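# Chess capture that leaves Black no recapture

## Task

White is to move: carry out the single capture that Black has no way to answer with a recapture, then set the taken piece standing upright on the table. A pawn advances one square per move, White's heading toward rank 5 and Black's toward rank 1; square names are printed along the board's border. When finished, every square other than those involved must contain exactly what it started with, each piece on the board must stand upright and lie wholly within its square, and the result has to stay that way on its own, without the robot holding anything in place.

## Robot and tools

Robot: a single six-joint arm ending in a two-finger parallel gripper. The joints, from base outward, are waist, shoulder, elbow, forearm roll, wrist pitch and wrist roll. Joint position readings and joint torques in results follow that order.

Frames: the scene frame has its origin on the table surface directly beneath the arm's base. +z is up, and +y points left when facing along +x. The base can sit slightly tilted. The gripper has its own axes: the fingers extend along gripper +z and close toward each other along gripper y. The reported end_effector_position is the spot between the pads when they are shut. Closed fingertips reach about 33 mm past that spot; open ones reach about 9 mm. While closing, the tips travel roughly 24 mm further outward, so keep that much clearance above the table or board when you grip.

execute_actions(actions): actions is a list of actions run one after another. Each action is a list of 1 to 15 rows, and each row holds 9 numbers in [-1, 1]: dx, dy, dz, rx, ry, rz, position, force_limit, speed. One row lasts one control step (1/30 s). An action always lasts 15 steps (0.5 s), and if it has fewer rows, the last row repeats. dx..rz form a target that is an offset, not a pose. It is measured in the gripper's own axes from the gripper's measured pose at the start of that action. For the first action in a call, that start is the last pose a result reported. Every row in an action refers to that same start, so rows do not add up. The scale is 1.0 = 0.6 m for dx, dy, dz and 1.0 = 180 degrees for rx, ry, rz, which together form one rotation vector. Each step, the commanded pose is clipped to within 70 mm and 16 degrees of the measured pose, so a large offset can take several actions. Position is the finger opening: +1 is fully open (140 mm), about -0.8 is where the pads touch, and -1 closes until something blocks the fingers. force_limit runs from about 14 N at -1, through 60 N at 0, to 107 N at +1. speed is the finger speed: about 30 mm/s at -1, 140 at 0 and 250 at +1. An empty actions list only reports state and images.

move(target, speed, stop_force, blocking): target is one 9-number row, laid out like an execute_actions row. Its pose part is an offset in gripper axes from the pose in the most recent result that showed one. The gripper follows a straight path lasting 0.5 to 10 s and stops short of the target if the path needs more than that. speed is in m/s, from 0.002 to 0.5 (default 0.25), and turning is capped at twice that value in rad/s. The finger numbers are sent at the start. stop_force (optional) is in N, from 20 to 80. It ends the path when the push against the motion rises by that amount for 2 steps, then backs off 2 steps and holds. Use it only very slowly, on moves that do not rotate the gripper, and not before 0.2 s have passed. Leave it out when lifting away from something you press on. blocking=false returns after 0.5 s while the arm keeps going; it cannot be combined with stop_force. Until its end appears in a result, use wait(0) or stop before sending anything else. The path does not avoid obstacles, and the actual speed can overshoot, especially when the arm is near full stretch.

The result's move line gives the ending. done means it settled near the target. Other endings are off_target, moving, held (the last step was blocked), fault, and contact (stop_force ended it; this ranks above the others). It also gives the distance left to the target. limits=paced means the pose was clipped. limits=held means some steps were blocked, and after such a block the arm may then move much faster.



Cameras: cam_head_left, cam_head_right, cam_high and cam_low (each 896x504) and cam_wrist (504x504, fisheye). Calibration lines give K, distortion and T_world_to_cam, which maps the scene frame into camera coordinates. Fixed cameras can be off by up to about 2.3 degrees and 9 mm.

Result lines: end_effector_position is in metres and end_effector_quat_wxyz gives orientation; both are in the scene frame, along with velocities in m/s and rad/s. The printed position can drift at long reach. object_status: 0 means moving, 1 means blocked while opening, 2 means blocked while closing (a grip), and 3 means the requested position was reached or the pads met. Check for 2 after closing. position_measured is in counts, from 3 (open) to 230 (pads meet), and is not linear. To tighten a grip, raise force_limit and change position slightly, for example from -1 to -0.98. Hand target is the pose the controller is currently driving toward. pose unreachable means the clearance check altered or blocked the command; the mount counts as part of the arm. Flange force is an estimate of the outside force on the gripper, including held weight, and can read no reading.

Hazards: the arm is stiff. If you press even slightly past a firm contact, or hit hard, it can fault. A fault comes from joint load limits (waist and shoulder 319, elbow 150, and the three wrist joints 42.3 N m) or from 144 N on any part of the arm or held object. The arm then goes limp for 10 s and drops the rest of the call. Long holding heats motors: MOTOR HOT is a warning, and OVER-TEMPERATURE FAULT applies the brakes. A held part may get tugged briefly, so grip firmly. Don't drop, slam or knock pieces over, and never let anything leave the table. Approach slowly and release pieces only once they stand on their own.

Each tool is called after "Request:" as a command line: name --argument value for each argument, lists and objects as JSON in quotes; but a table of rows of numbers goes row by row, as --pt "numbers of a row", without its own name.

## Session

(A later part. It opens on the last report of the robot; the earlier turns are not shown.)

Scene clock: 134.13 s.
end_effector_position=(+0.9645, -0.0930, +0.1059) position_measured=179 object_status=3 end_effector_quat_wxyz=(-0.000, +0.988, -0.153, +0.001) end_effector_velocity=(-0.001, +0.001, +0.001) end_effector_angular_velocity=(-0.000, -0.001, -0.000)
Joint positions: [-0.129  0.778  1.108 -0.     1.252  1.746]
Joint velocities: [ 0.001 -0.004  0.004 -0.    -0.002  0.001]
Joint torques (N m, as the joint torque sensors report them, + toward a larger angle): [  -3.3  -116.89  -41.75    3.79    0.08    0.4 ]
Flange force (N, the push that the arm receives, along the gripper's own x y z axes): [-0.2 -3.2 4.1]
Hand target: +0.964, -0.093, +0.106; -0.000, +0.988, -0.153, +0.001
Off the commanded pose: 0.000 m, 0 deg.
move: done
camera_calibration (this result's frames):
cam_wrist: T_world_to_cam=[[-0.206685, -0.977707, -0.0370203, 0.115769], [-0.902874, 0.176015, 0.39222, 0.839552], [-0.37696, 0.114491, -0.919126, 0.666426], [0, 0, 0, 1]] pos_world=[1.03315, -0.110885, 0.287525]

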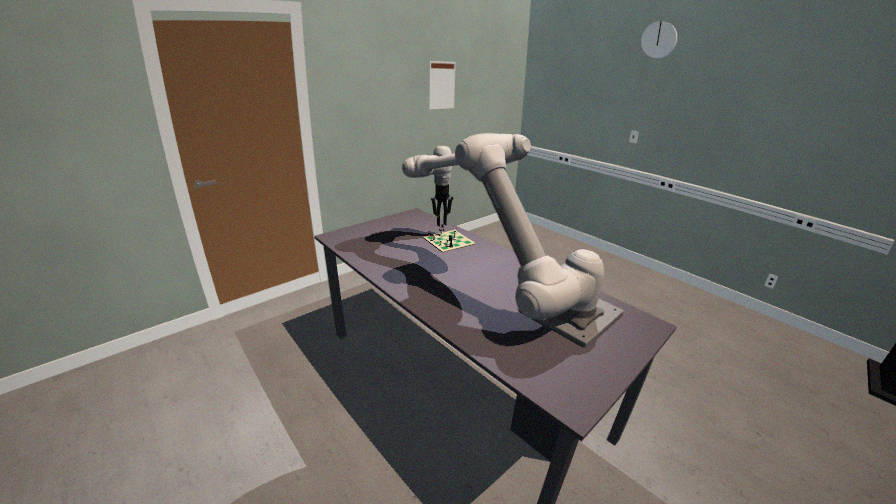

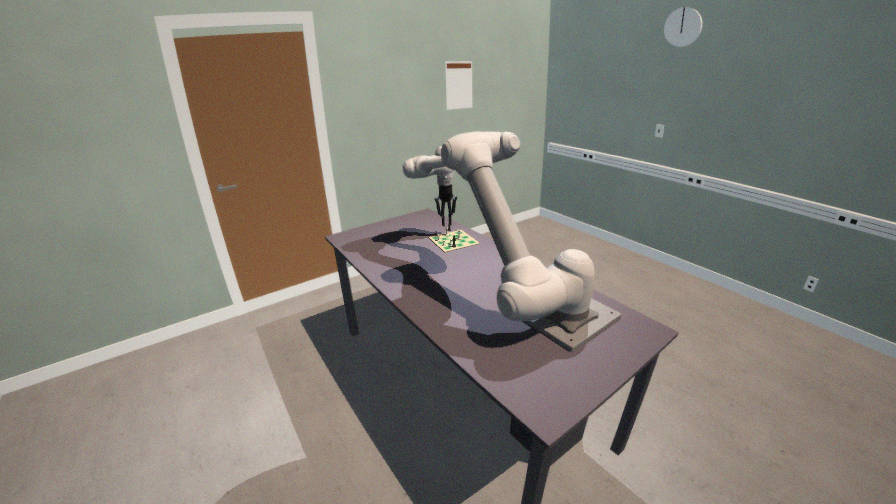

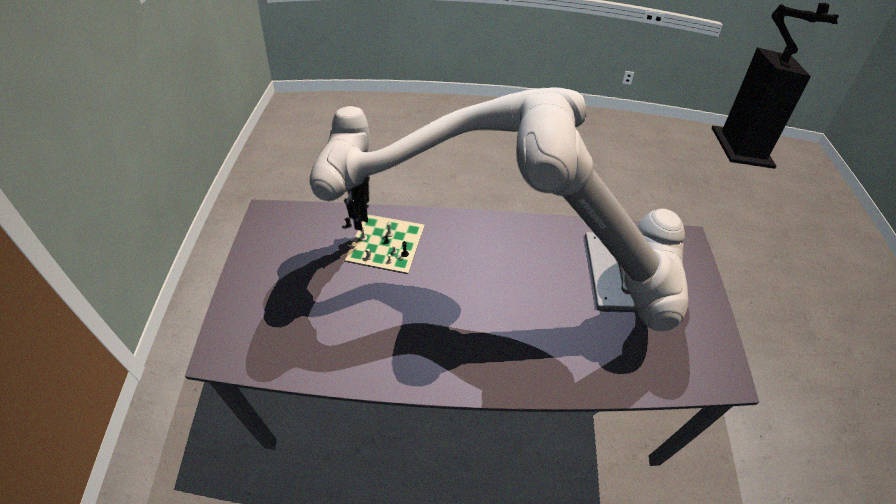

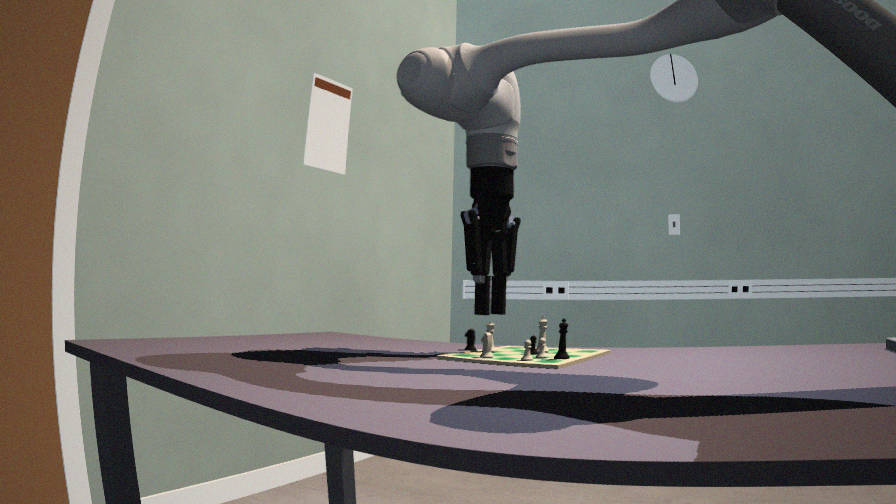

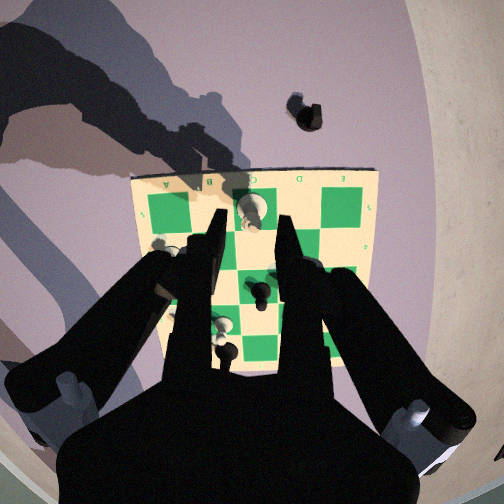

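Request:
move --target '[0, -0.001, 0.06, 0, 0, 0, -0.4, 0.2, -0.1]' --speed 0.1

Request:
zoom_image --camera "cam_wrist" --region '[185, 145, 325, 285]'

Scene clock: 148.30 s.
end_effector_position=(+0.9647, -0.0925, +0.0700) position_measured=179 object_status=3 end_effector_quat_wxyz=(-0.000, +0.988, -0.153, +0.001) end_effector_velocity=(-0.001, +0.000, -0.004) end_effector_angular_velocity=(+0.002, +0.004, +0.001)
Joint positions: [-0.128  0.8    1.136 -0.     1.202  1.747]
Joint velocities: [-0.     0.002  0.003  0.002 -0.001 -0.002]
Joint torques (N m, as the joint torque sensors report them, + toward a larger angle): [  -3.06 -116.36  -40.44    3.79   -0.03    0.3 ]
Flange force (N, the push that the arm receives, along the gripper's own x y z axes): [-0.1 -2.5 3.3]
Hand target: +0.965, -0.092, +0.070; -0.000, +0.988, -0.153, +0.001
Off the commanded pose: 0.000 m, 0 deg.
move: done
camera_calibration (this result's frames):
cam_wrist: T_world_to_cam=[[-0.206671, -0.977715, -0.0368944, 0.114965], [-0.902888, 0.176055, 0.39217, 0.853792], [-0.376935, 0.114362, -0.919153, 0.633412], [0, 0, 0, 1]] pos_world=[1.03339, -0.11035, 0.251612]

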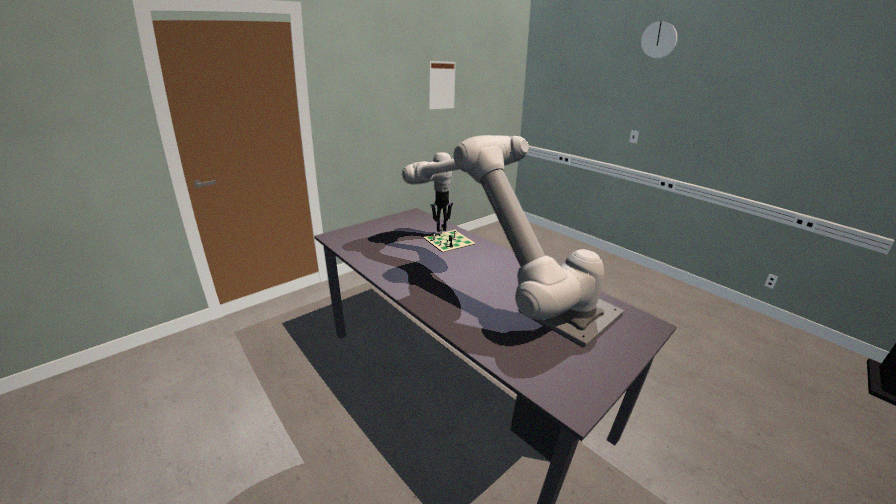

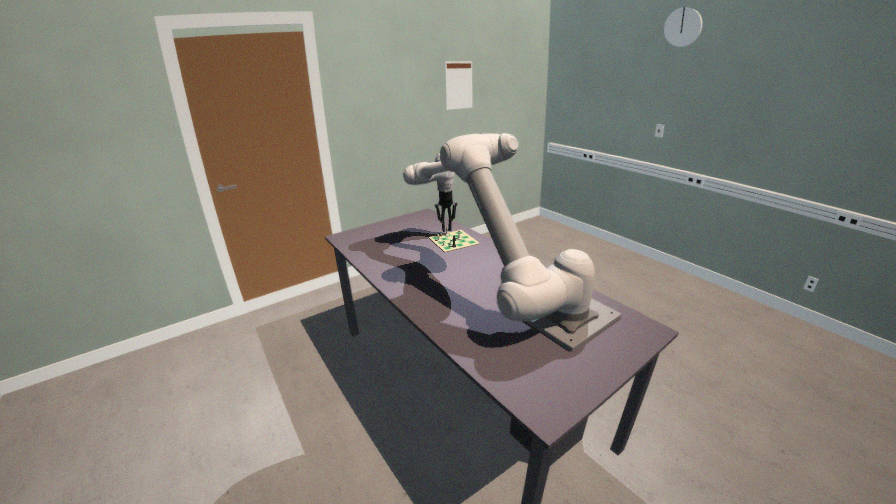

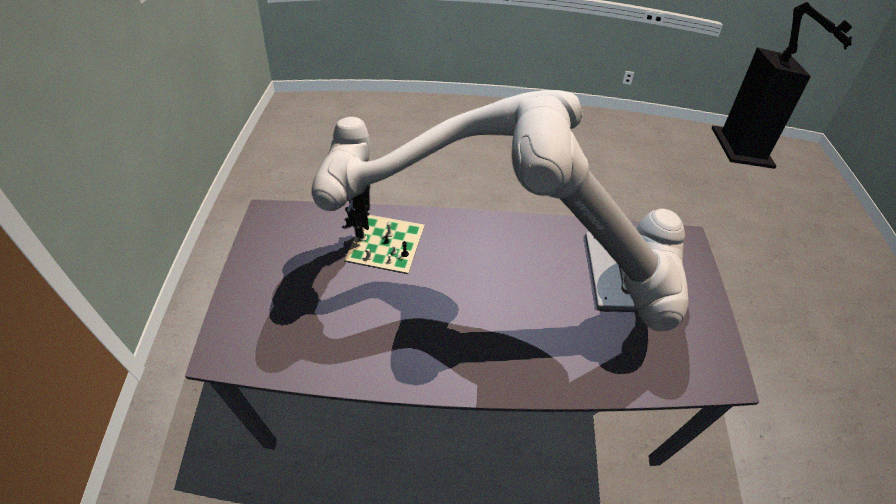

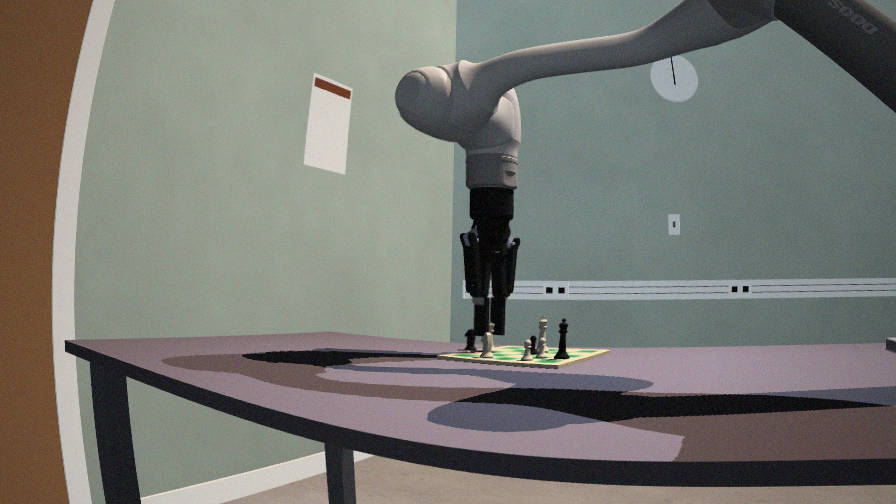

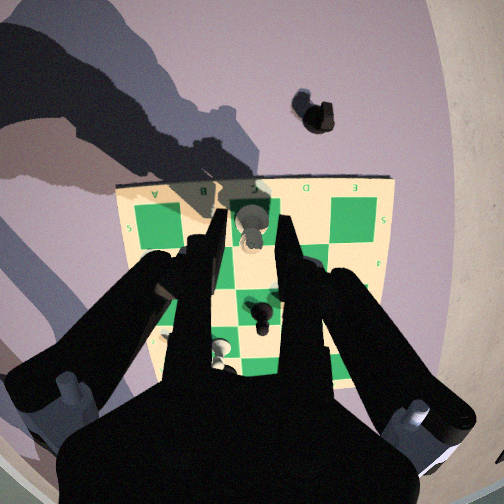

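Region (185, 145, 325, 285) of cam_wrist's 504x504 image, scaled by 3.600, with more detail than that image has.

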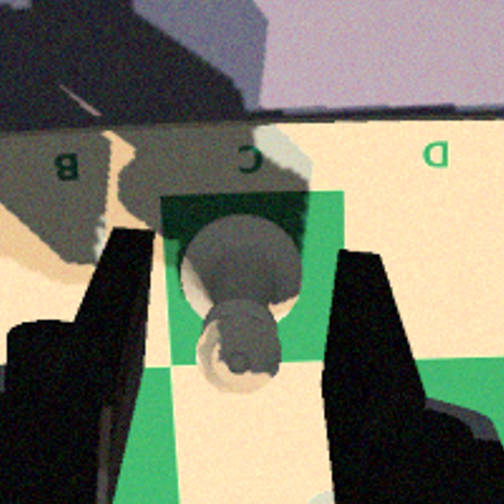

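The queen is centred between the fingers, so I'm closing the grip.

Request:
execute_actions --actions '[[[0,0,0,0,0,0,-1,0.3,-0.2]]]'

Scene clock: 151.17 s.
end_effector_position=(+0.9647, -0.0925, +0.0699) position_measured=216 object_status=0 end_effector_quat_wxyz=(-0.000, +0.988, -0.153, +0.001) end_effector_velocity=(-0.001, -0.001, -0.002) end_effector_angular_velocity=(+0.000, +0.003, -0.000)
Joint positions: [-0.128  0.8    1.136 -0.     1.202  1.747]
Joint velocities: [-0.001  0.001  0.002 -0.    -0.    -0.001]
Joint torques (N m, as the joint torque sensors report them, + toward a larger angle): [  -2.62 -113.61  -40.28    3.95    0.04    0.31]
Flange force (N, the push that the arm receives, along the gripper's own x y z axes): [-3.9 -1.3 1.9]
Hand target: +0.965, -0.092, +0.070; -0.000, +0.988, -0.153, +0.001
Off the commanded pose: 0.000 m, 0 deg.
camera_calibration (this result's frames):
cam_wrist: T_world_to_cam=[[-0.206717, -0.977701, -0.0370092, 0.115054], [-0.902868, 0.176048, 0.392221, 0.853788], [-0.376959, 0.114493, -0.919126, 0.63336], [0, 0, 0, 1]] pos_world=[1.03339, -0.110335, 0.251523]

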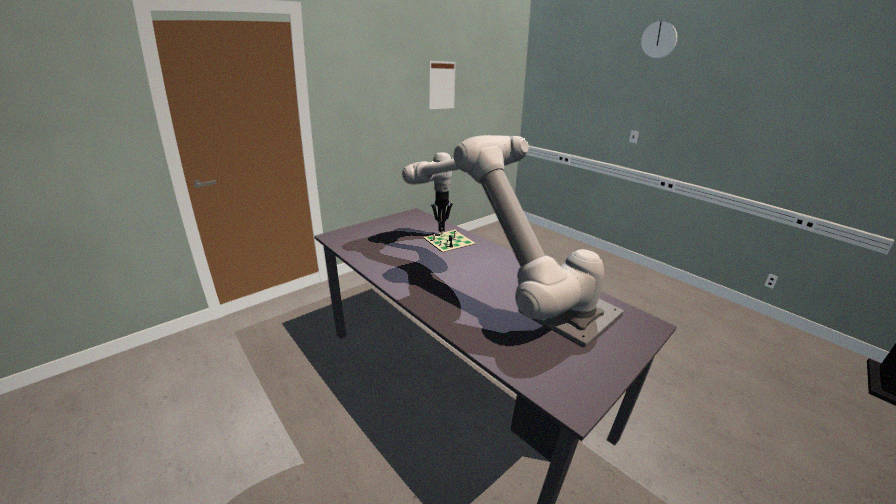

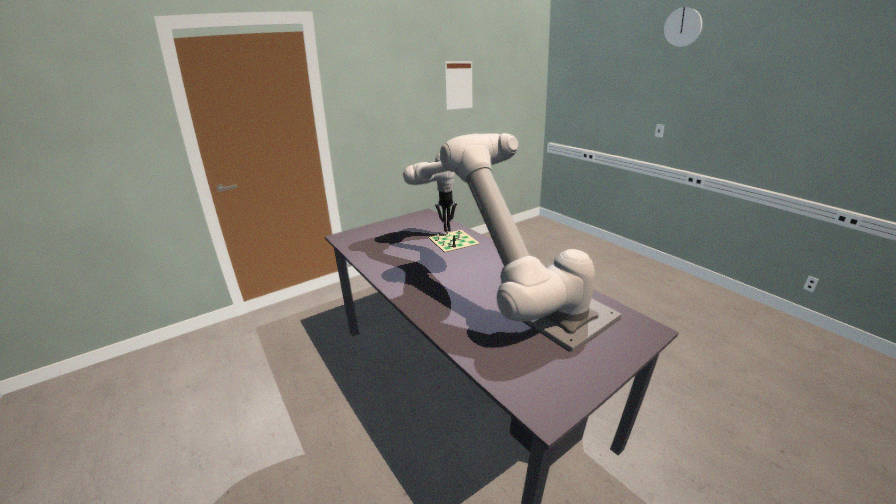

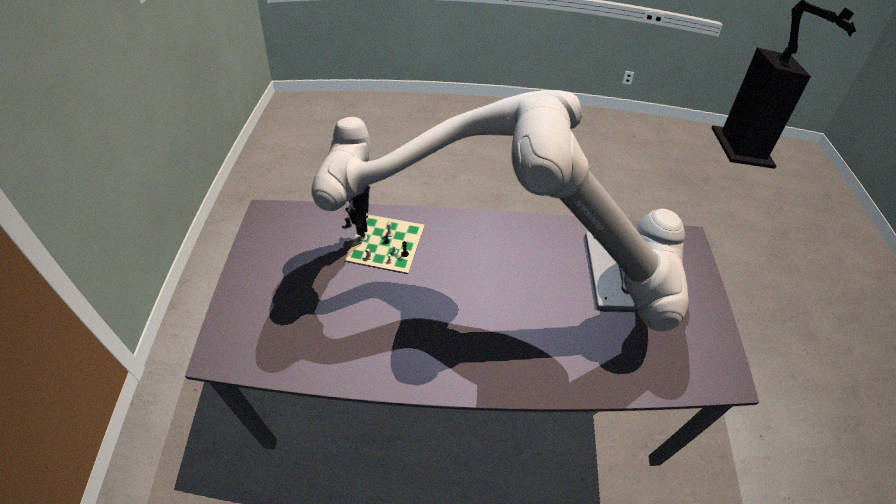

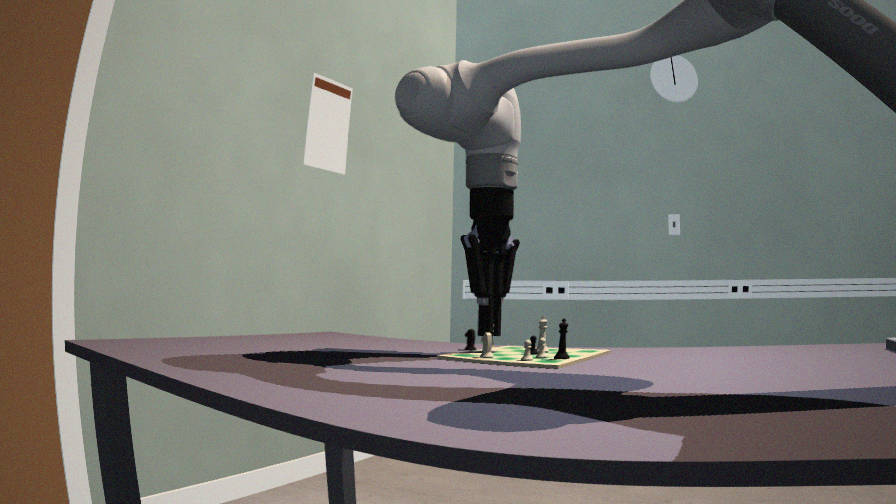

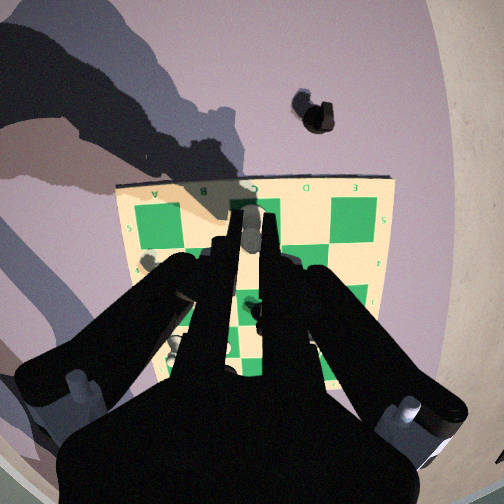

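Request:
move --target '[0, 0, -0.013, 0, 0, 0, -1, 0.3, -0.2]' --speed 0.05

Request:
move --target '[0.0047, 0.068, 0.008, 0, 0, 0, -1, 0.3, -0.2]' --speed 0.1

Request:
zoom_image --camera "cam_wrist" --region '[185, 145, 325, 285]'

Request:
zoom_image --camera "cam_low" --region '[450, 260, 560, 370]'

Scene clock: 157.47 s.
end_effector_position=(+0.9647, -0.0925, +0.0777) position_measured=216 object_status=2 end_effector_quat_wxyz=(-0.000, +0.988, -0.153, +0.001) end_effector_velocity=(-0.000, -0.001, +0.002) end_effector_angular_velocity=(-0.000, -0.000, -0.001)
Joint positions: [-0.128  0.795  1.13  -0.     1.212  1.747]
Joint velocities: [-0.001 -0.001 -0.001 -0.     0.002  0.001]
Joint torques (N m, as the joint torque sensors report them, + toward a larger angle): [  -3.93 -115.19  -40.64    4.12    0.41    0.33]
Flange force (N, the push that the arm receives, along the gripper's own x y z axes): [-2.8 -3.1 2.9]
Hand target: +0.965, -0.092, +0.078; -0.000, +0.988, -0.153, +0.001
Off the commanded pose: 0.000 m, 0 deg.
move: done
camera_calibration (this result's frames):
cam_wrist: T_world_to_cam=[[-0.206672, -0.977715, -0.036887, 0.115244], [-0.902868, 0.176053, 0.392219, 0.850736], [-0.376984, 0.114365, -0.919132, 0.640494], [0, 0, 0, 1]] pos_world=[1.03338, -0.110349, 0.259275]

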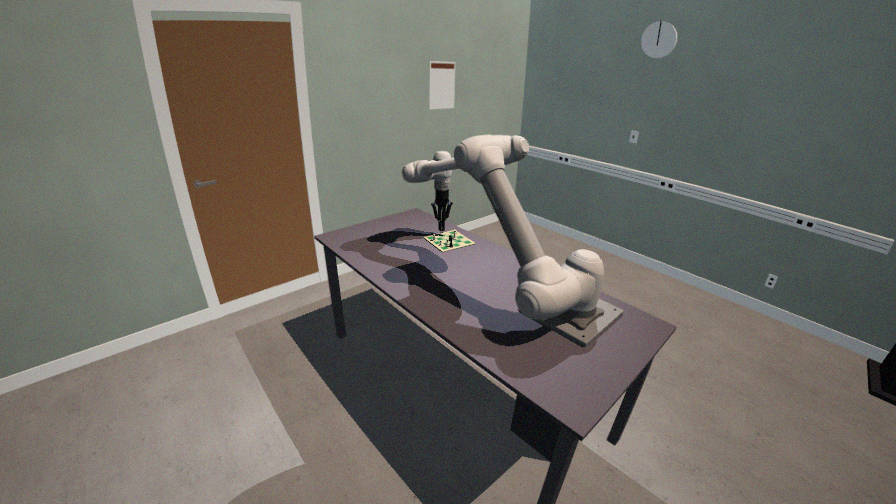

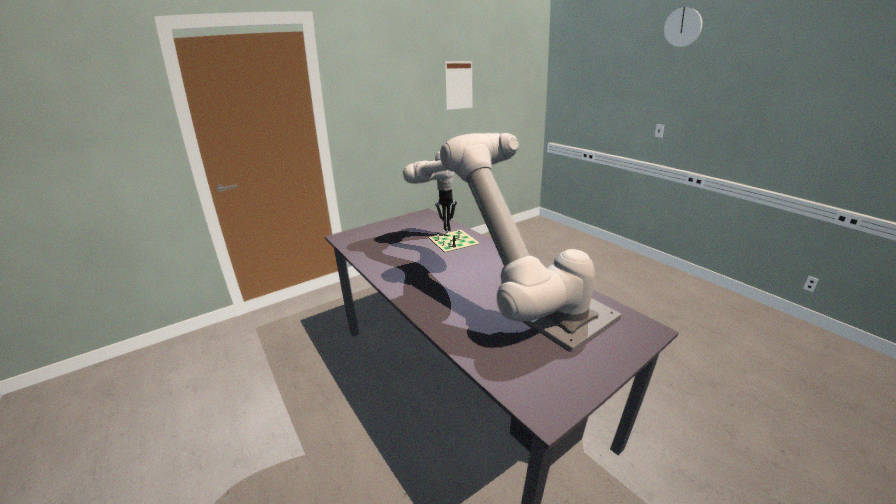

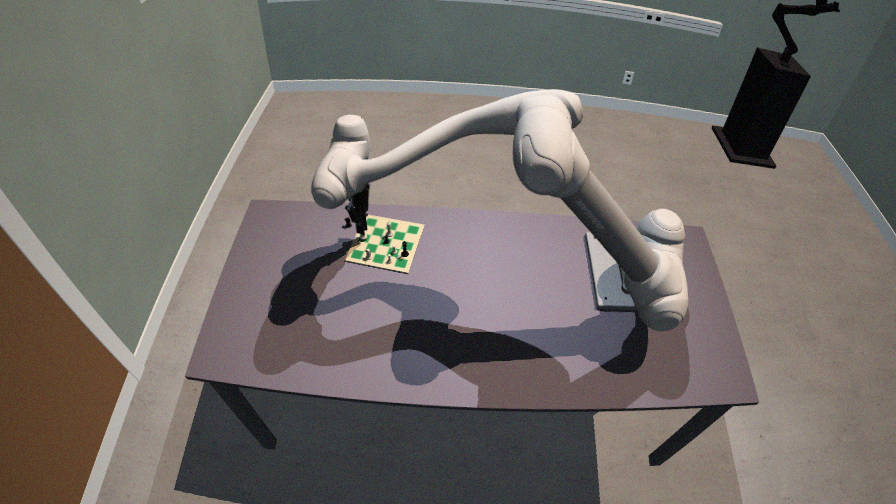

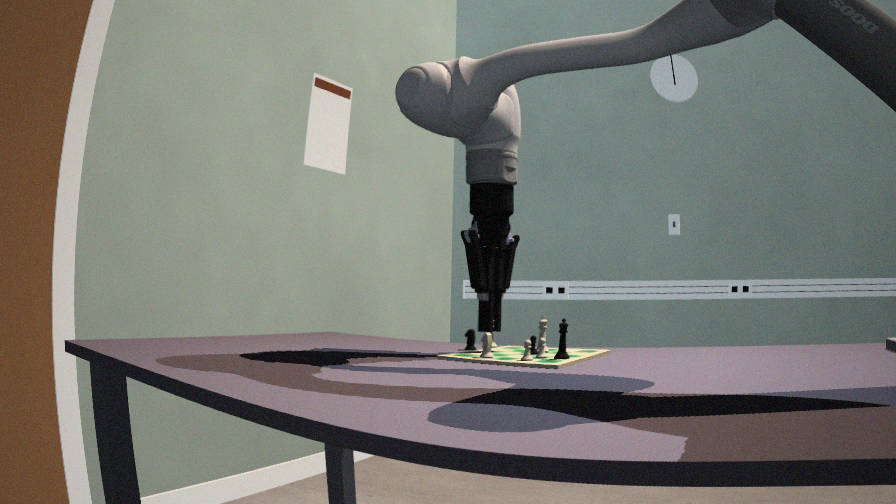

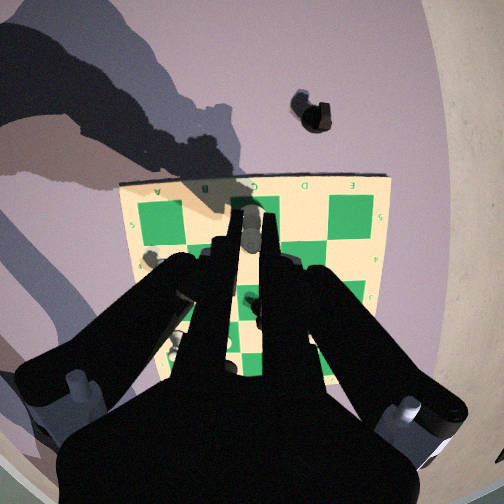

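Scene clock: 158.27 s.
end_effector_position=(+0.9552, -0.1322, +0.0729) position_measured=216 object_status=2 end_effector_quat_wxyz=(-0.000, +0.988, -0.153, +0.001) end_effector_velocity=(-0.000, -0.001, -0.001) end_effector_angular_velocity=(+0.000, +0.000, +0.000)
Joint positions: [-0.17   0.79   1.148 -0.     1.199  1.705]
Joint velocities: [-0.001  0.     0.001  0.    -0.001 -0.001]
Joint torques (N m, as the joint torque sensors report them, + toward a larger angle): [  -2.87 -113.86  -39.77    4.17    0.12    0.17]
Flange force (N, the push that the arm receives, along the gripper's own x y z axes): [-1.4 -2.9 2.0]
Hand target: +0.955, -0.132, +0.073; -0.000, +0.988, -0.153, +0.001
Off the commanded pose: 0.000 m, 0 deg.
move: done
camera_calibration (this result's frames):
cam_wrist: T_world_to_cam=[[-0.206608, -0.977735, -0.0367094, 0.074168], [-0.902878, 0.176065, 0.392189, 0.850997], [-0.376993, 0.114173, -0.919152, 0.637028], [0, 0, 0, 1]] pos_world=[1.02383, -0.150045, 0.254497]

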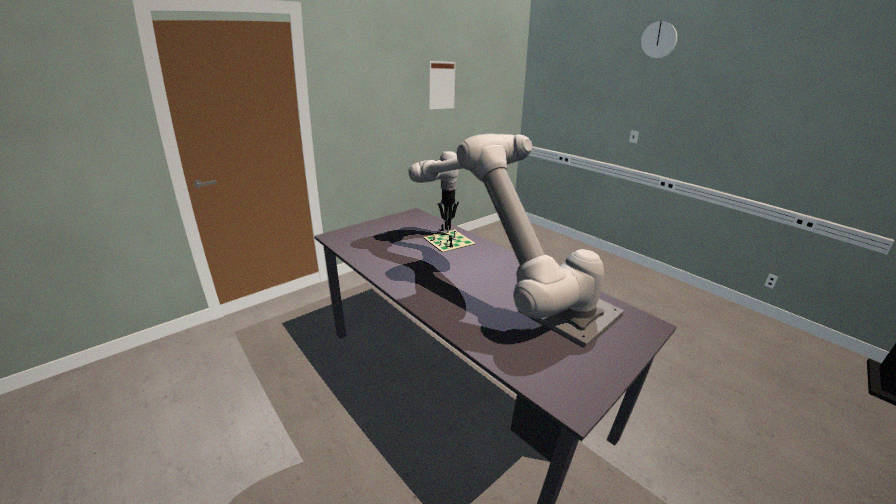

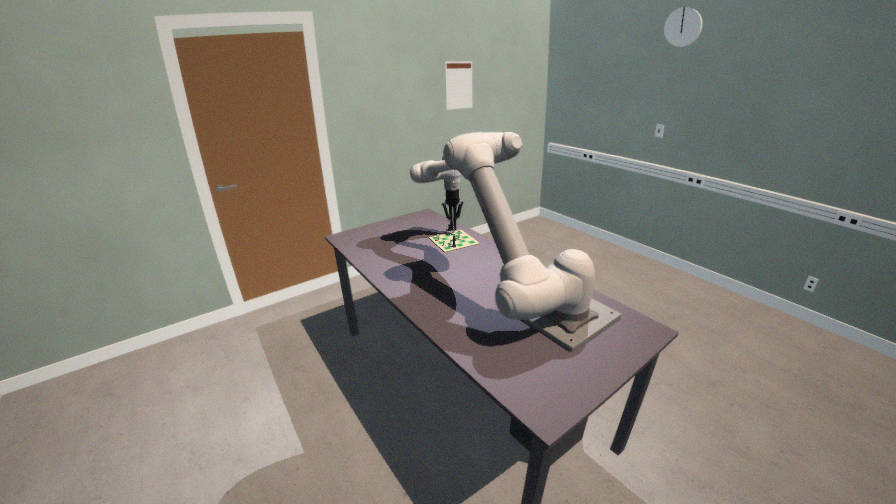

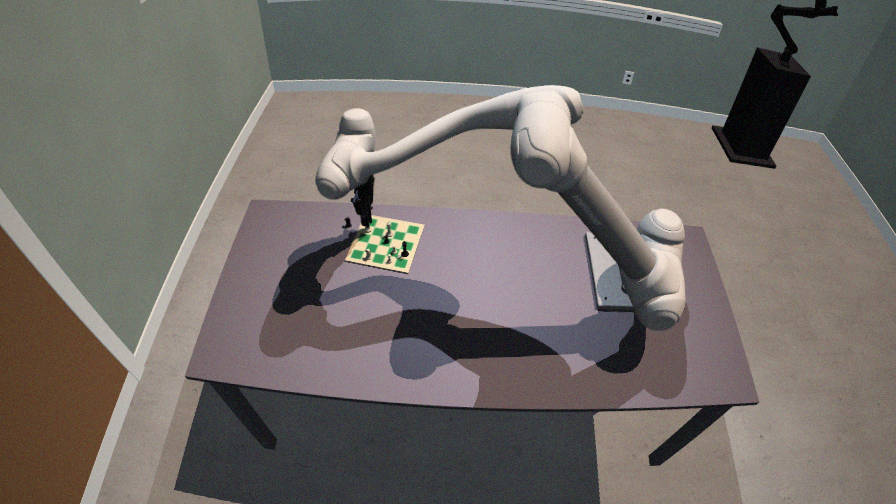

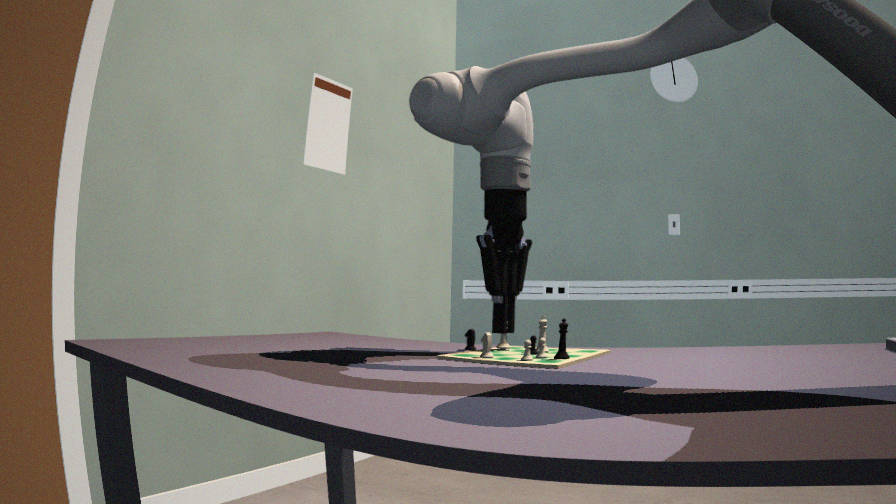

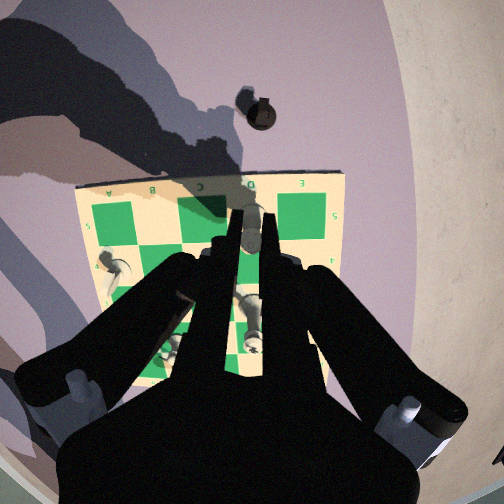

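Region (185, 145, 325, 285) of cam_wrist's 504x504 image, scaled by 3.600, with more detail than that image has.

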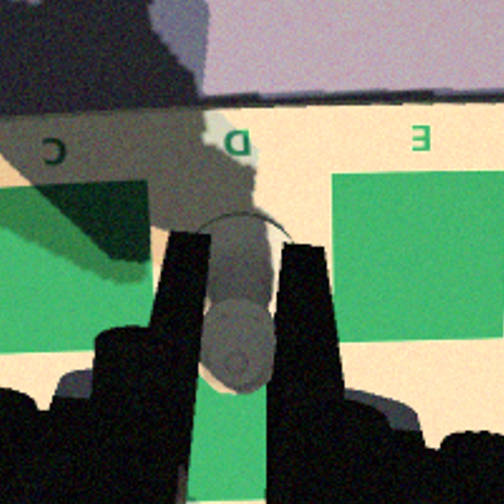

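Region (450, 260, 560, 370) of cam_low's 896x504 image, scaled by 4.582, with more detail than that image has.

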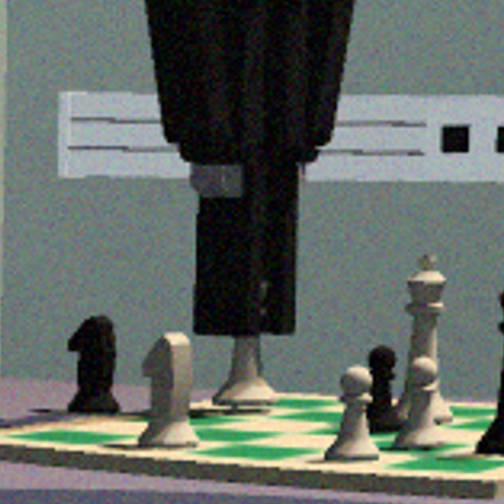

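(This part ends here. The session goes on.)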